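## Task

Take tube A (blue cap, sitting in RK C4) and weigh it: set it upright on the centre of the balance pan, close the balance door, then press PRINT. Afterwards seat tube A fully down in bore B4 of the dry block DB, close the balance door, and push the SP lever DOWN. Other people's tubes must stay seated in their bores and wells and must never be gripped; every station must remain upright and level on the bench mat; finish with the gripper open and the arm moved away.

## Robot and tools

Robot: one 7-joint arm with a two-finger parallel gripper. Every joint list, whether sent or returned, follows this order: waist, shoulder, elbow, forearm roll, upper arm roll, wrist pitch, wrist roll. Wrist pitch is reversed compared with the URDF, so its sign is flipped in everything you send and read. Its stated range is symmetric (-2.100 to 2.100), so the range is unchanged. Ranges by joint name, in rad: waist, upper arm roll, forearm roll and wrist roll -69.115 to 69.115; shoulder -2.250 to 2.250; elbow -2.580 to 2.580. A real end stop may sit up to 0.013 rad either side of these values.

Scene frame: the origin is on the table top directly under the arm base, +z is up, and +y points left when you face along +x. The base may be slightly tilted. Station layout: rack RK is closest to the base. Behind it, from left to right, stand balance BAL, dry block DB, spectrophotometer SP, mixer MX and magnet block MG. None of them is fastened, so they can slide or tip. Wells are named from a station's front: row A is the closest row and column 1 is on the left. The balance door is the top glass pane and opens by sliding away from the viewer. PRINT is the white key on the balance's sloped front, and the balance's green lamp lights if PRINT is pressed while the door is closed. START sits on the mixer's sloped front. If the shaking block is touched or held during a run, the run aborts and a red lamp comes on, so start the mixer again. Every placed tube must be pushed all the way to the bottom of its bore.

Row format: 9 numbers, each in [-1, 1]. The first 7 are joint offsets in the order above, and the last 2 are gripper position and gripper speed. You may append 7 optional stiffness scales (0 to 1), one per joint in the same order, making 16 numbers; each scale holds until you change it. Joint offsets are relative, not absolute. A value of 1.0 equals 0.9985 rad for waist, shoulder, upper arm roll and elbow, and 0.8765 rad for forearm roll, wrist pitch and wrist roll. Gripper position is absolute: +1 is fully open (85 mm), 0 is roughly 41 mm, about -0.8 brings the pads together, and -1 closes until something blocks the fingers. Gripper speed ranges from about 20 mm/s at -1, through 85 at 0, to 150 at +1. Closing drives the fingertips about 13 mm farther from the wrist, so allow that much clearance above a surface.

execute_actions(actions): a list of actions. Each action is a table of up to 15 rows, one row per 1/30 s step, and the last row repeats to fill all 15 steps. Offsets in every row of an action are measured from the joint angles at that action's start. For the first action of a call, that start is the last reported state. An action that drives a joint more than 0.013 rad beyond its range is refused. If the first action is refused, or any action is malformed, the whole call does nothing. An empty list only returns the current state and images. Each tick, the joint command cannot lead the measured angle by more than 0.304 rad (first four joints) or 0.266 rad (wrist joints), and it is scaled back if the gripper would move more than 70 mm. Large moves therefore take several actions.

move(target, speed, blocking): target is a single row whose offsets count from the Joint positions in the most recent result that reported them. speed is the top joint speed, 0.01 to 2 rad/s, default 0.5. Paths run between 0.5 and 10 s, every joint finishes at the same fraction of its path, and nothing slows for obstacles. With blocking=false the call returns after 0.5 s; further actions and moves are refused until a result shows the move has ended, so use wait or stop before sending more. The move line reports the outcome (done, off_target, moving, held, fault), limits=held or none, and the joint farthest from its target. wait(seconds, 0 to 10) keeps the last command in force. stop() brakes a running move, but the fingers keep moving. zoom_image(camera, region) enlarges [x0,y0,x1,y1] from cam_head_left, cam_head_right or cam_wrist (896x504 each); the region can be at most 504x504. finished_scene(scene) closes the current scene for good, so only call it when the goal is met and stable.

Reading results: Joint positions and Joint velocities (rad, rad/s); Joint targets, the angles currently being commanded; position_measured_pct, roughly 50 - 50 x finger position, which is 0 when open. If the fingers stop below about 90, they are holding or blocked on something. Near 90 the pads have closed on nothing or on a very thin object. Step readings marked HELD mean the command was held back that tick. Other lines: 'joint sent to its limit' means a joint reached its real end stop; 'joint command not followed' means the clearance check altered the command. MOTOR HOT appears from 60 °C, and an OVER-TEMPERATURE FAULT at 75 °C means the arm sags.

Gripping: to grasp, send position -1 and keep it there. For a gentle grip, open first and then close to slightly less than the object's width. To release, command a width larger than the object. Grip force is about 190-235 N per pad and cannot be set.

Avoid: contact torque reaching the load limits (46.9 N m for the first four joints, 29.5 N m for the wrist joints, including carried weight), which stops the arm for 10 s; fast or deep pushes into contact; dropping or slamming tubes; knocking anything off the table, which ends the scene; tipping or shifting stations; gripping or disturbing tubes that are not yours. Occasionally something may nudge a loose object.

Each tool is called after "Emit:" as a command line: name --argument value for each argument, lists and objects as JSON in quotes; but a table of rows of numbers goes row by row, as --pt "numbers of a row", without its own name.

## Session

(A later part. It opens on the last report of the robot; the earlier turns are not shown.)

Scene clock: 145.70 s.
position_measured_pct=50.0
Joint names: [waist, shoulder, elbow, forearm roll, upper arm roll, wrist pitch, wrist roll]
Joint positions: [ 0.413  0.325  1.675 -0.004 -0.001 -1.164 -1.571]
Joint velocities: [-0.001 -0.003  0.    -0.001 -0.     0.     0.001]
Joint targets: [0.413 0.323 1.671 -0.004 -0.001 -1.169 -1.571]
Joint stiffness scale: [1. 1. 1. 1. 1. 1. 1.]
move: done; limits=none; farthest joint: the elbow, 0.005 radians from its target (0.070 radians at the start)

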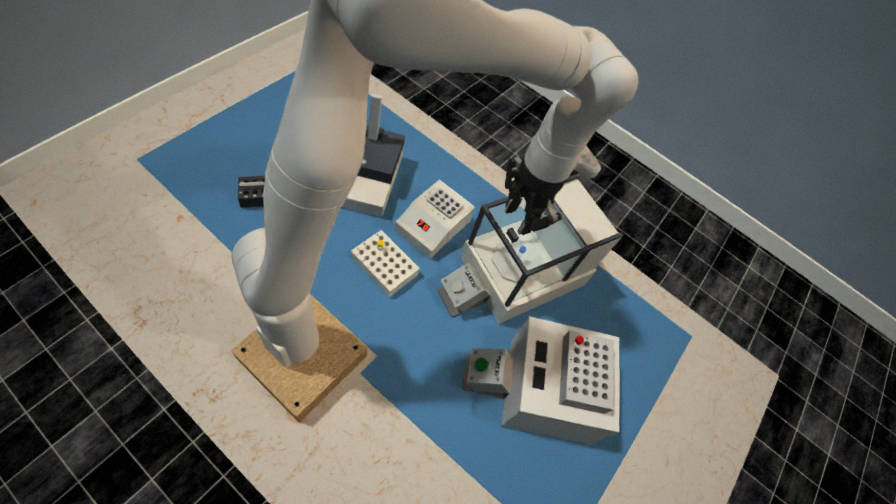

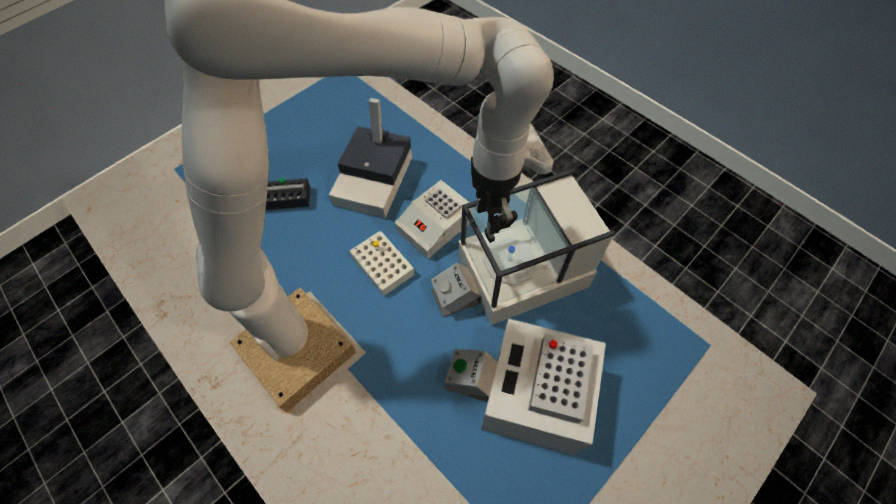

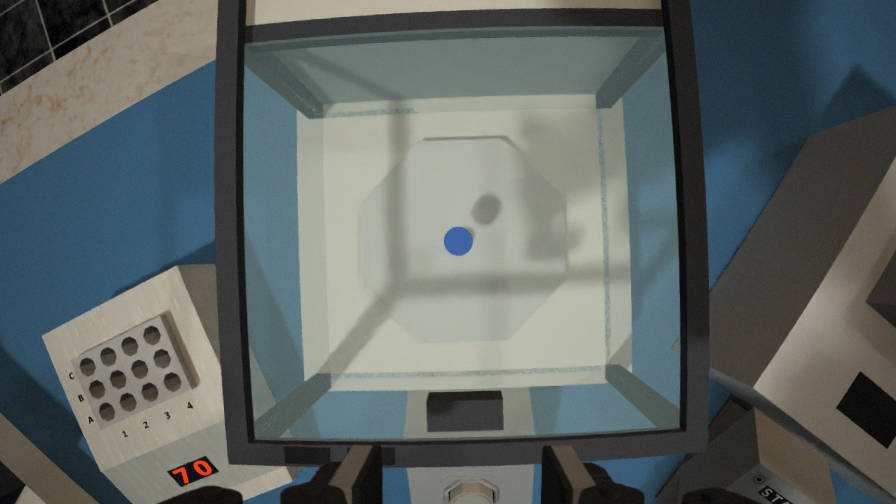

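Shut now. Press again.

Emit:
move --target '[0,-0.24,0.18,0,0,-0.03,0,-1,0]' --speed 0.4

Emit:
move --target '[0,0,0.411,0,0,0.674,0,-1,0]' --speed 0.5

Emit:
move --target '[0,0.33,0.172,0,0,0.57,0,-1,0]' --speed 0.35

Emit:
move --target '[0,0.085,0.015,0,0,0.115,0,-1,0]' --speed 0.05

Emit:
move --target '[0,-0.4,-0.184,0,0,-0.68,0,-1,0]' --speed 0.4

Scene clock: 154.27 s.
position_measured_pct=91.7
Joint names: [waist, shoulder, elbow, forearm roll, upper arm roll, wrist pitch, wrist roll]
Joint positions: [ 0.413  0.088  1.85  -0.004 -0.001 -1.185 -1.571]
Joint velocities: [-0.    -0.002  0.001 -0.     0.    -0.     0.   ]
Joint targets: [0.413 0.086 1.855 -0.004 -0.001 -1.190 -1.571]
Joint stiffness scale: [1. 1. 1. 1. 1. 1. 1.]
move: done; limits=none; farthest joint: the wrist pitch, 0.005 radians from its target (0.027 radians at the start)

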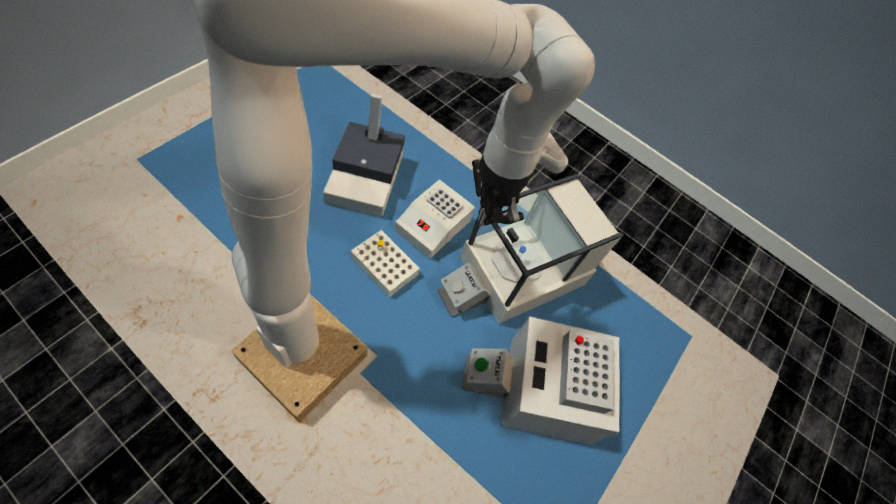

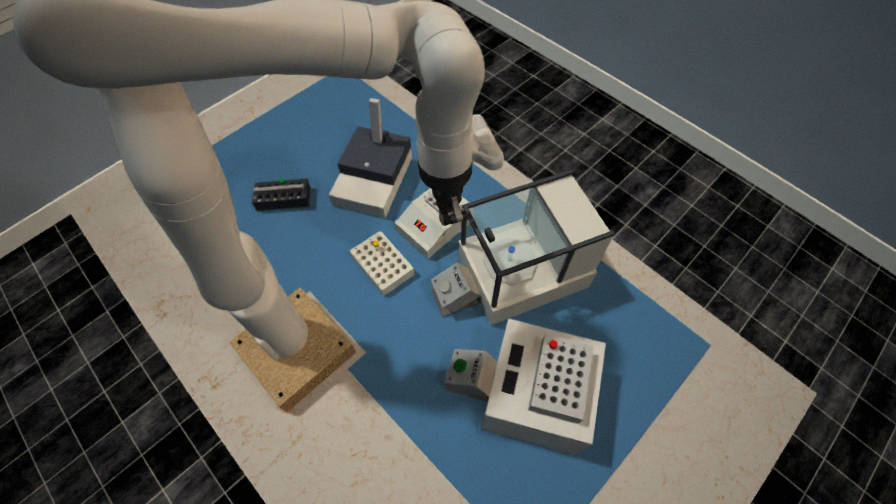

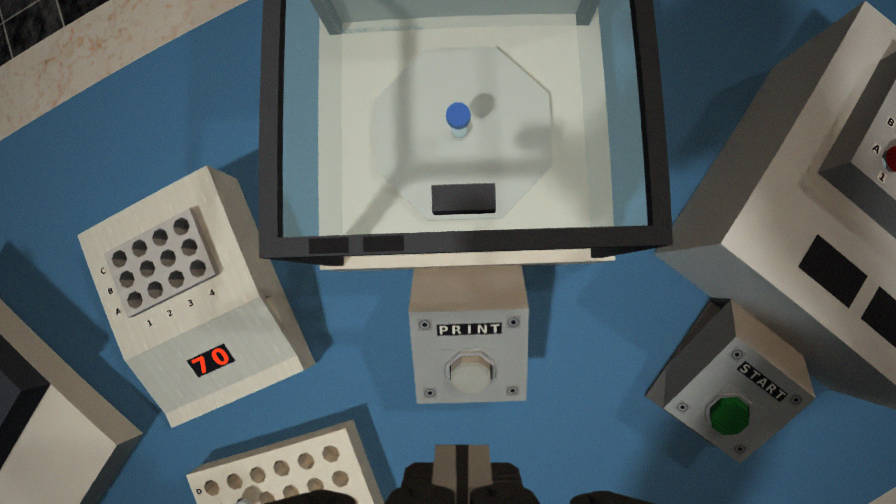

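Scene clock: 155.93 s.
position_measured_pct=91.7
Joint names: [waist, shoulder, elbow, forearm roll, upper arm roll, wrist pitch, wrist roll]
Joint positions: [ 0.413  0.088  2.256 -0.004 -0.001 -0.6   -1.571]
Joint velocities: [ 0.001 -0.     0.001  0.001 -0.     0.001 -0.   ]
Joint targets: [0.413 0.088 2.261 -0.004 -0.001 -0.595 -1.571]
Joint stiffness scale: [1. 1. 1. 1. 1. 1. 1.]
move: done; limits=none; farthest joint: the wrist pitch, 0.006 radians from its target (0.591 radians at the start)

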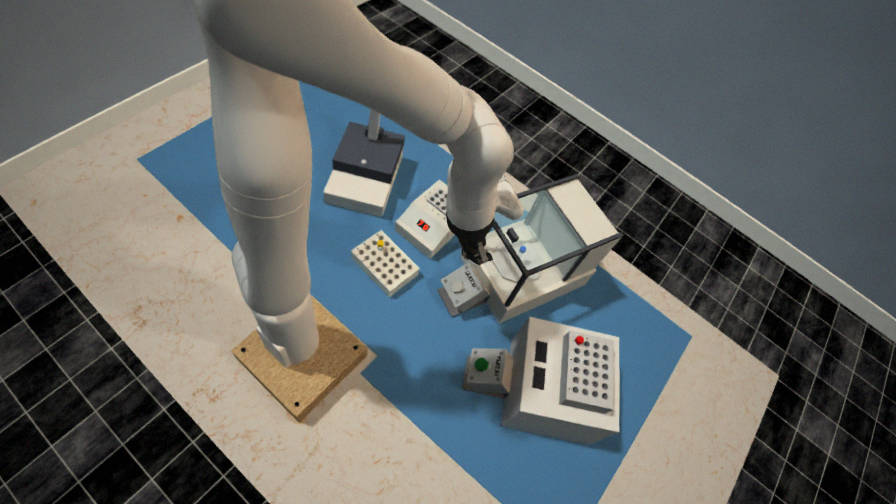

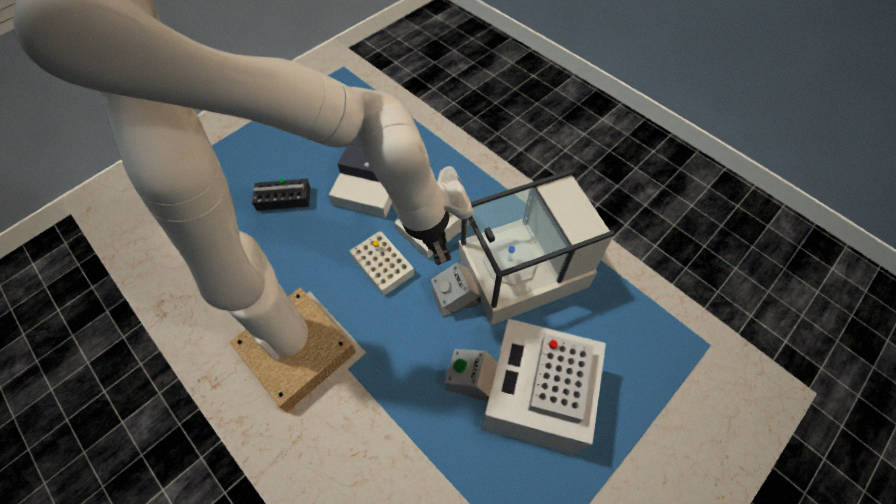

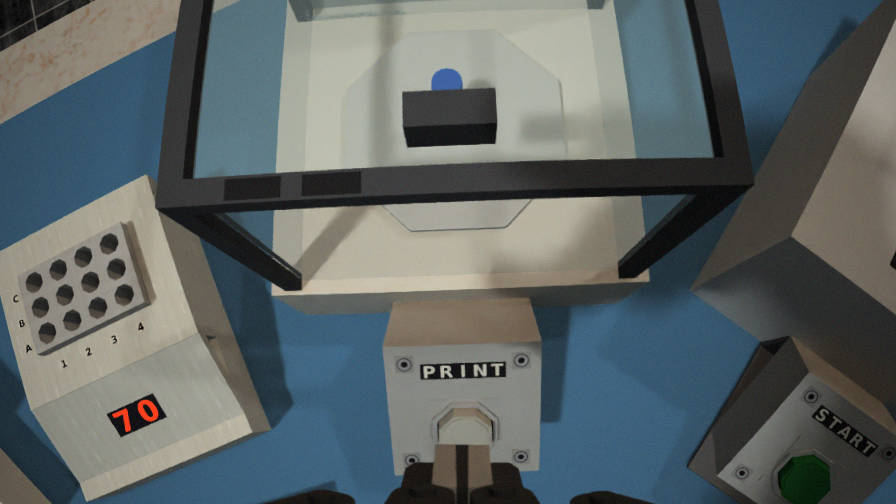

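Scene clock: 157.90 s.
position_measured_pct=91.7
Joint names: [waist, shoulder, elbow, forearm roll, upper arm roll, wrist pitch, wrist roll]
Joint positions: [ 0.413  0.415  2.423 -0.004 -0.001 -0.105 -1.571]
Joint velocities: [ 0.     0.003  0.     0.    -0.     0.    -0.   ]
Joint targets: [0.413 0.418 2.427 -0.004 -0.001 -0.100 -1.571]
Joint stiffness scale: [1. 1. 1. 1. 1. 1. 1.]
move: done; limits=none; farthest joint: the elbow, 0.005 radians from its target (0.172 radians at the start)

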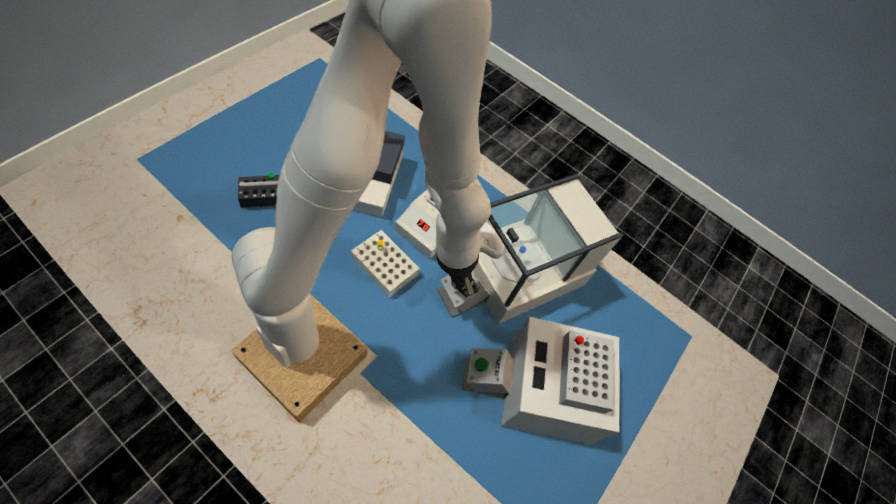

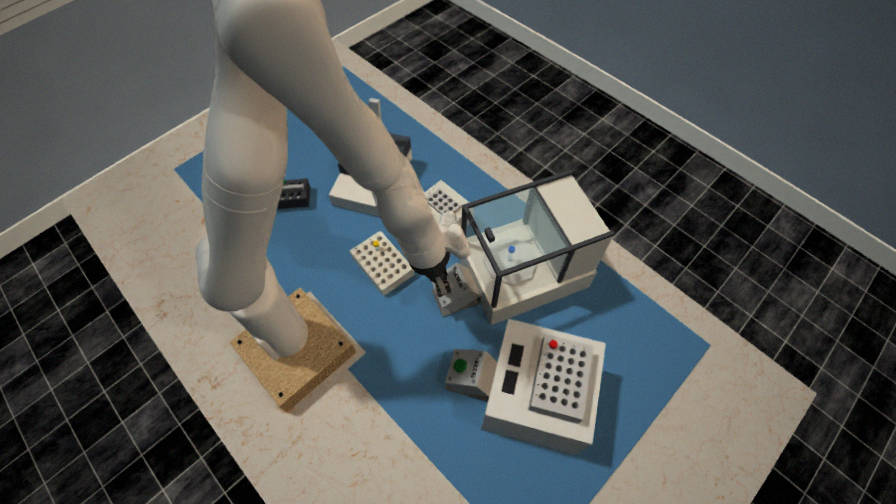

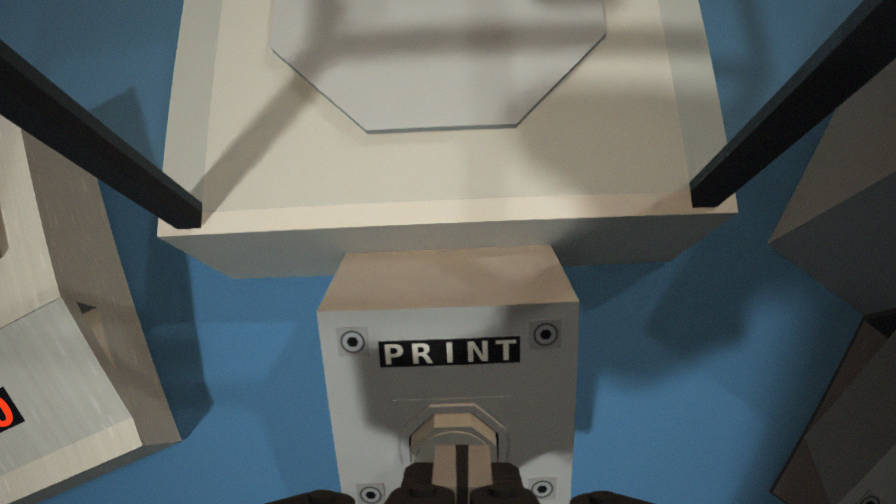

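Scene clock: 160.17 s.
position_measured_pct=91.7
Joint names: [waist, shoulder, elbow, forearm roll, upper arm roll, wrist pitch, wrist roll]
Joint positions: [ 0.413  0.484  2.434 -0.004 -0.001 -0.011 -1.571]
Joint velocities: [ 0.     0.001  0.001 -0.     0.     0.001 -0.   ]
Joint targets: [0.413 0.500 2.438 -0.004 -0.001 -0.005 -1.571]
Joint stiffness scale: [1. 1. 1. 1. 1. 1. 1.]
move: off_target; limits=none; farthest joint: the shoulder, 0.016 radians from its target (0.085 radians at the start)

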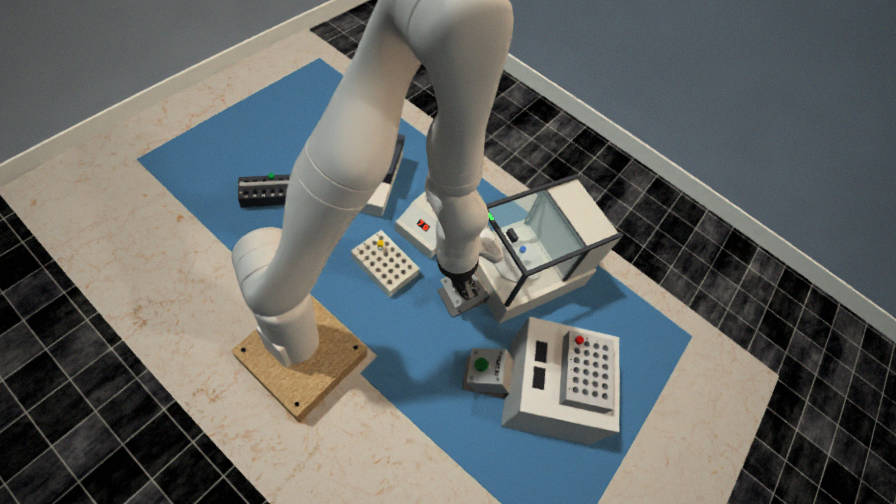

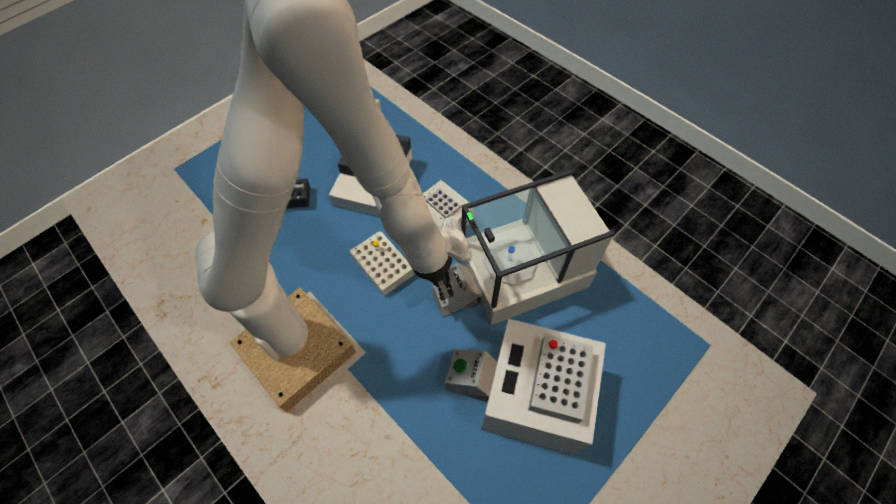

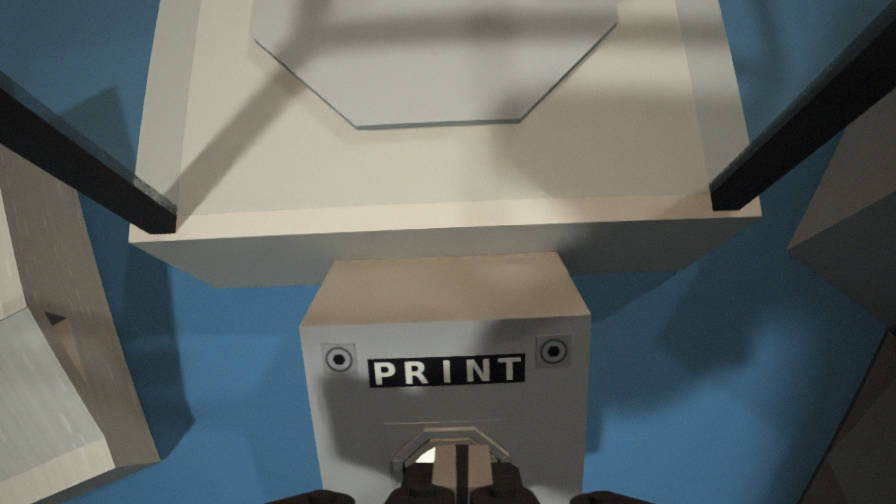

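Scene clock: 162.23 s.
position_measured_pct=91.7
Joint names: [waist, shoulder, elbow, forearm roll, upper arm roll, wrist pitch, wrist roll]
Joint positions: [ 0.413  0.087  2.255 -0.004 -0.001 -0.602 -1.571]
Joint velocities: [ 0.001 -0.003  0.     0.     0.001 -0.001  0.   ]
Joint targets: [0.413 0.085 2.250 -0.004 -0.001 -0.607 -1.571]
Joint stiffness scale: [1. 1. 1. 1. 1. 1. 1.]
move: done; limits=none; farthest joint: the elbow, 0.005 radians from its target (0.184 radians at the start)

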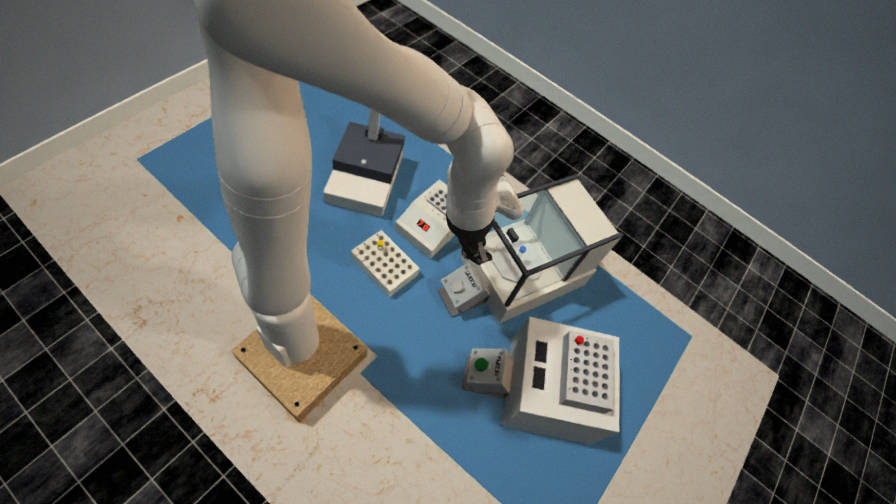

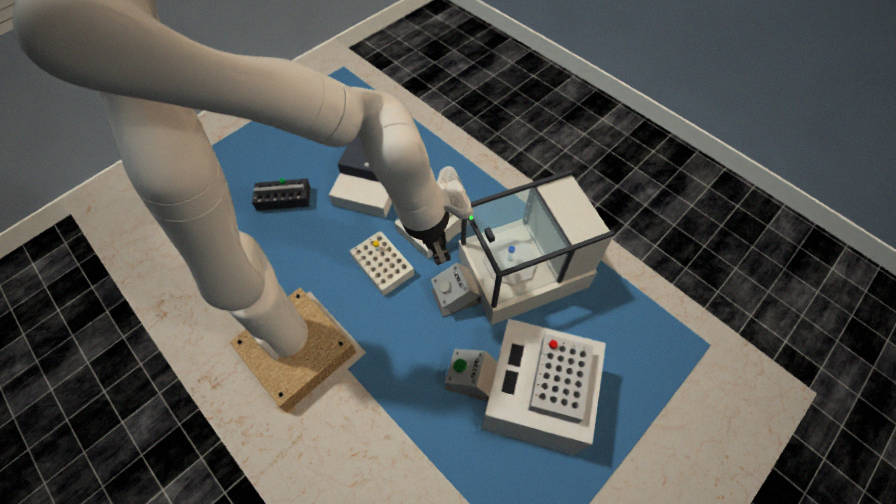

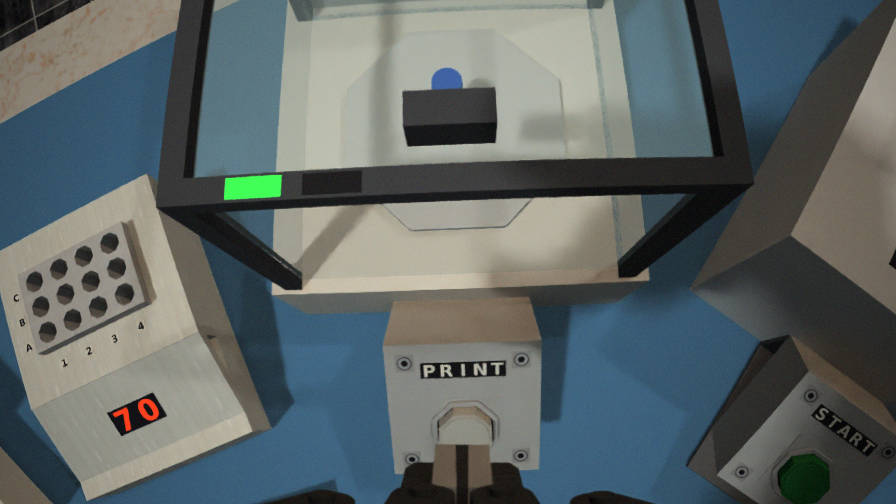

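Emit:
move --target '[0,0,-0.405,0,0,-0.67,0,0,0]'

Emit:
move --target '[0,0.241,-0.185,0,0,0.012,0,0,0]' --speed 0.4

Emit:
move --target '[0,0.071,0.07,0,0,0.165,0,0,0]' --speed 0.2

Scene clock: 170.93 s.
position_measured_pct=50.0
Joint names: [waist, shoulder, elbow, forearm roll, upper arm roll, wrist pitch, wrist roll]
Joint positions: [ 0.413  0.087  1.856 -0.004 -0.001 -1.184 -1.571]
Joint velocities: [ 0.001 -0.    -0.001  0.     0.    -0.001 -0.   ]
Joint targets: [0.413 0.087 1.851 -0.004 -0.001 -1.189 -1.571]
Joint stiffness scale: [1. 1. 1. 1. 1. 1. 1.]
move: done; limits=none; farthest joint: the elbow, 0.005 radians from its target (0.405 radians at the start)

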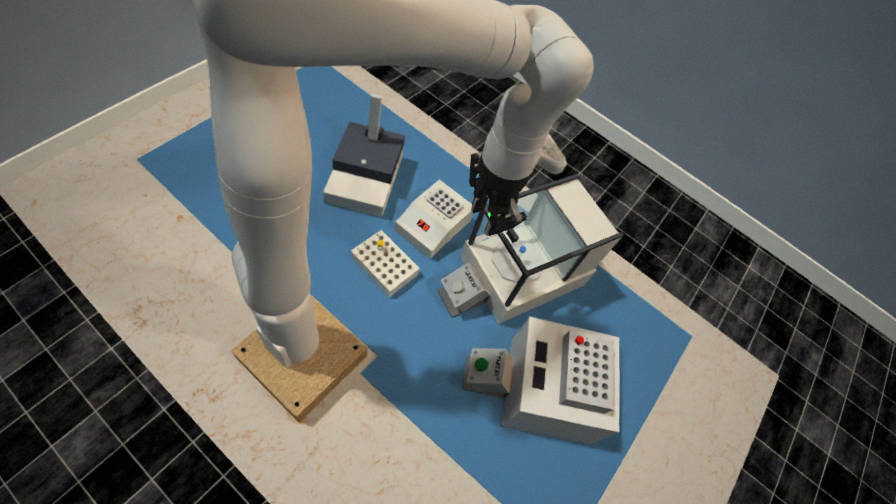

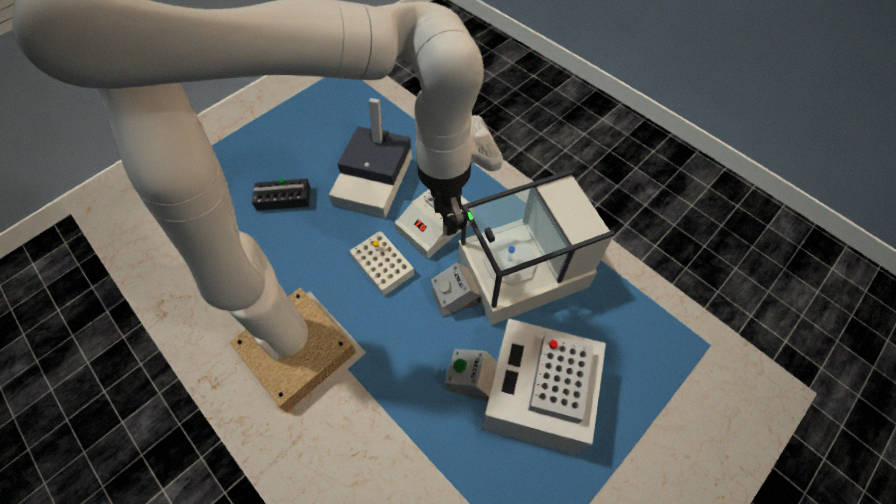

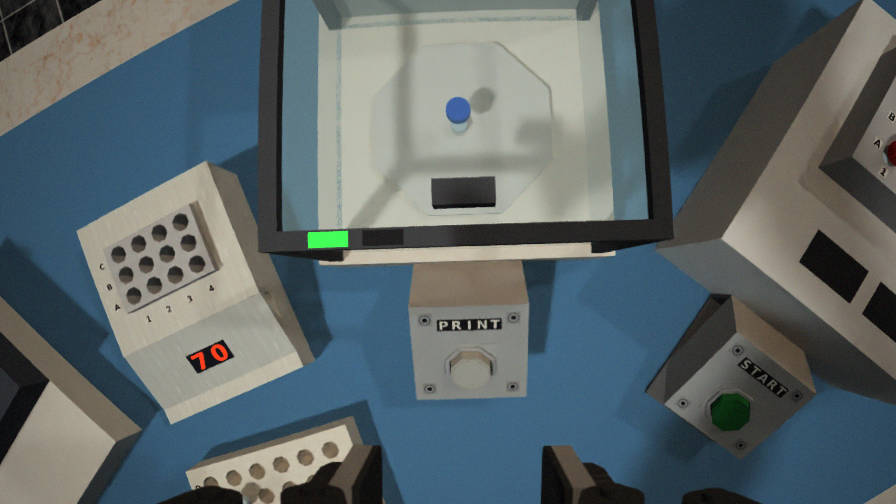

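Scene clock: 172.17 s.
position_measured_pct=50.0
Joint names: [waist, shoulder, elbow, forearm roll, upper arm roll, wrist pitch, wrist roll]
Joint positions: [ 0.413  0.325  1.676 -0.004 -0.001 -1.178 -1.571]
Joint velocities: [-0.001  0.001  0.    -0.    -0.001  0.001  0.001]
Joint targets: [0.413 0.327 1.671 -0.004 -0.001 -1.174 -1.571]
Joint stiffness scale: [1. 1. 1. 1. 1. 1. 1.]
move: done; limits=none; farthest joint: the elbow, 0.005 radians from its target (0.184 radians at the start)

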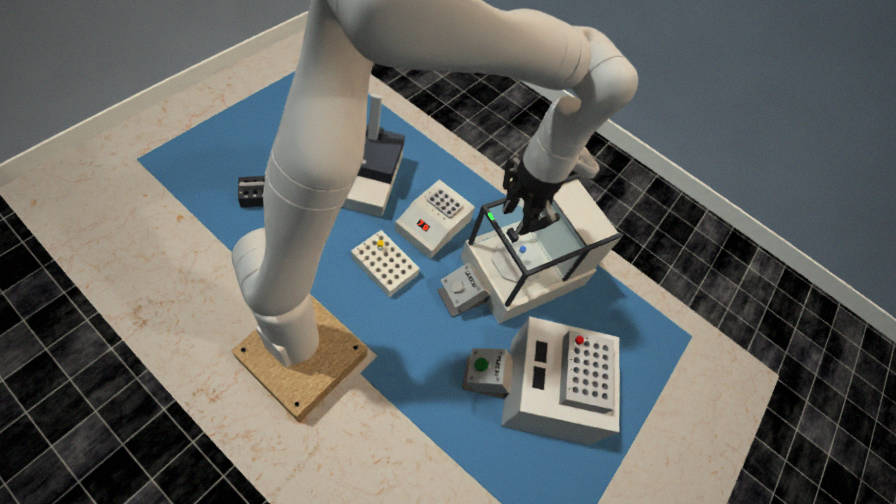

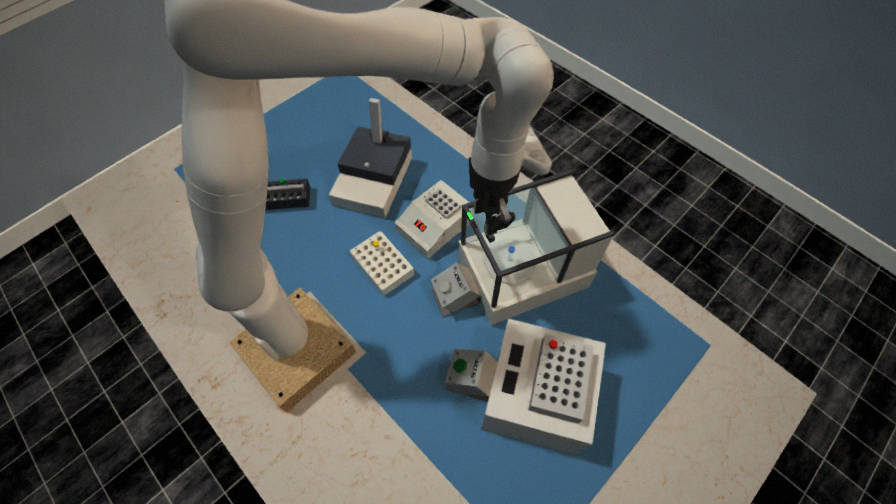

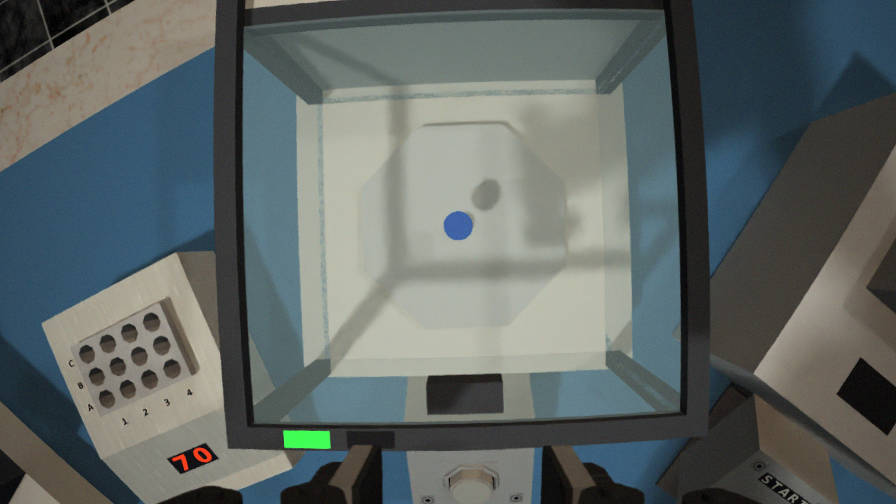

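Scene clock: 173.30 s.
position_measured_pct=50.0
Joint names: [waist, shoulder, elbow, forearm roll, upper arm roll, wrist pitch, wrist roll]
Joint positions: [ 0.413  0.394  1.741 -0.004 -0.001 -1.039 -1.571]
Joint velocities: [-0.     0.003  0.    -0.001 -0.    -0.001 -0.   ]
Joint targets: [0.413 0.396 1.746 -0.004 -0.001 -1.034 -1.571]
Joint stiffness scale: [1. 1. 1. 1. 1. 1. 1.]
move: done; limits=none; farthest joint: the elbow, 0.005 radians from its target (0.070 radians at the start)

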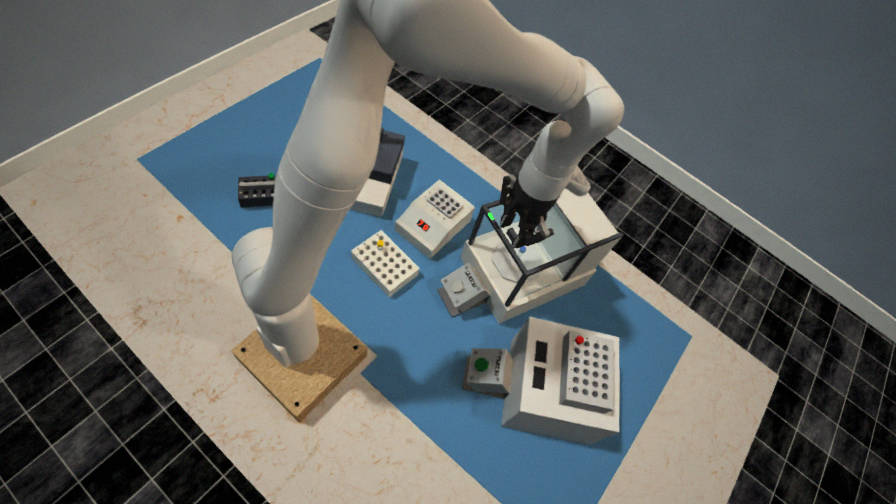

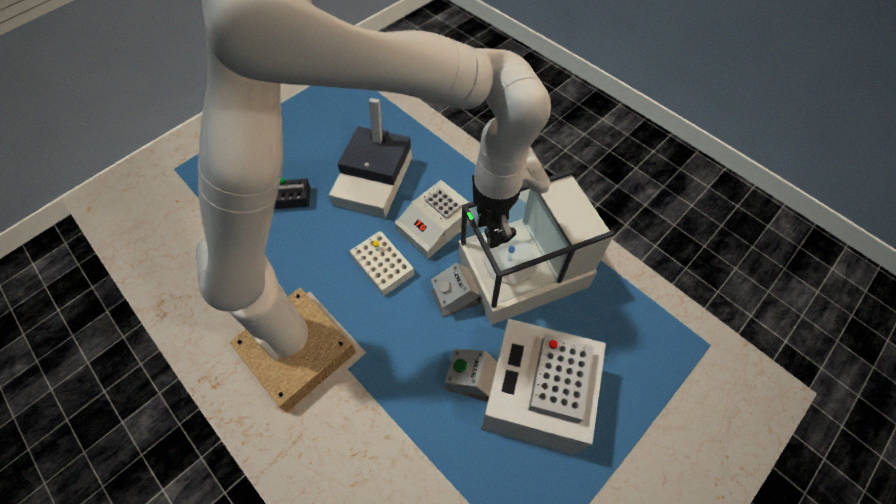

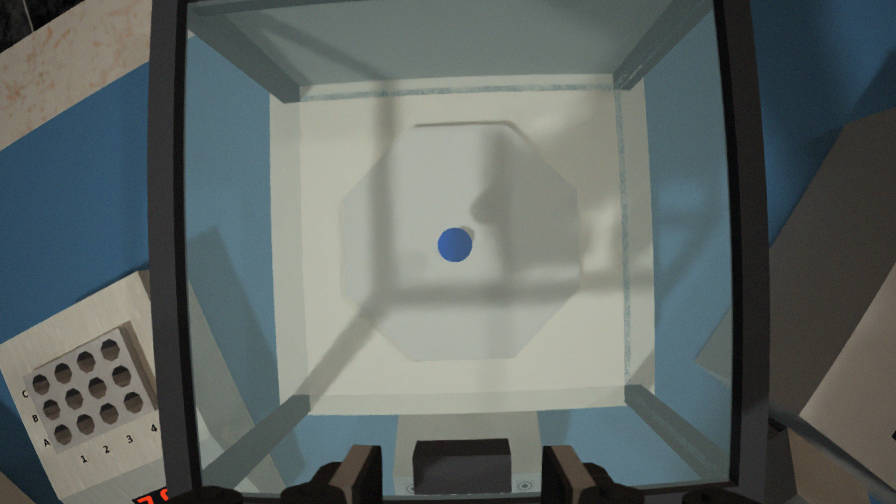

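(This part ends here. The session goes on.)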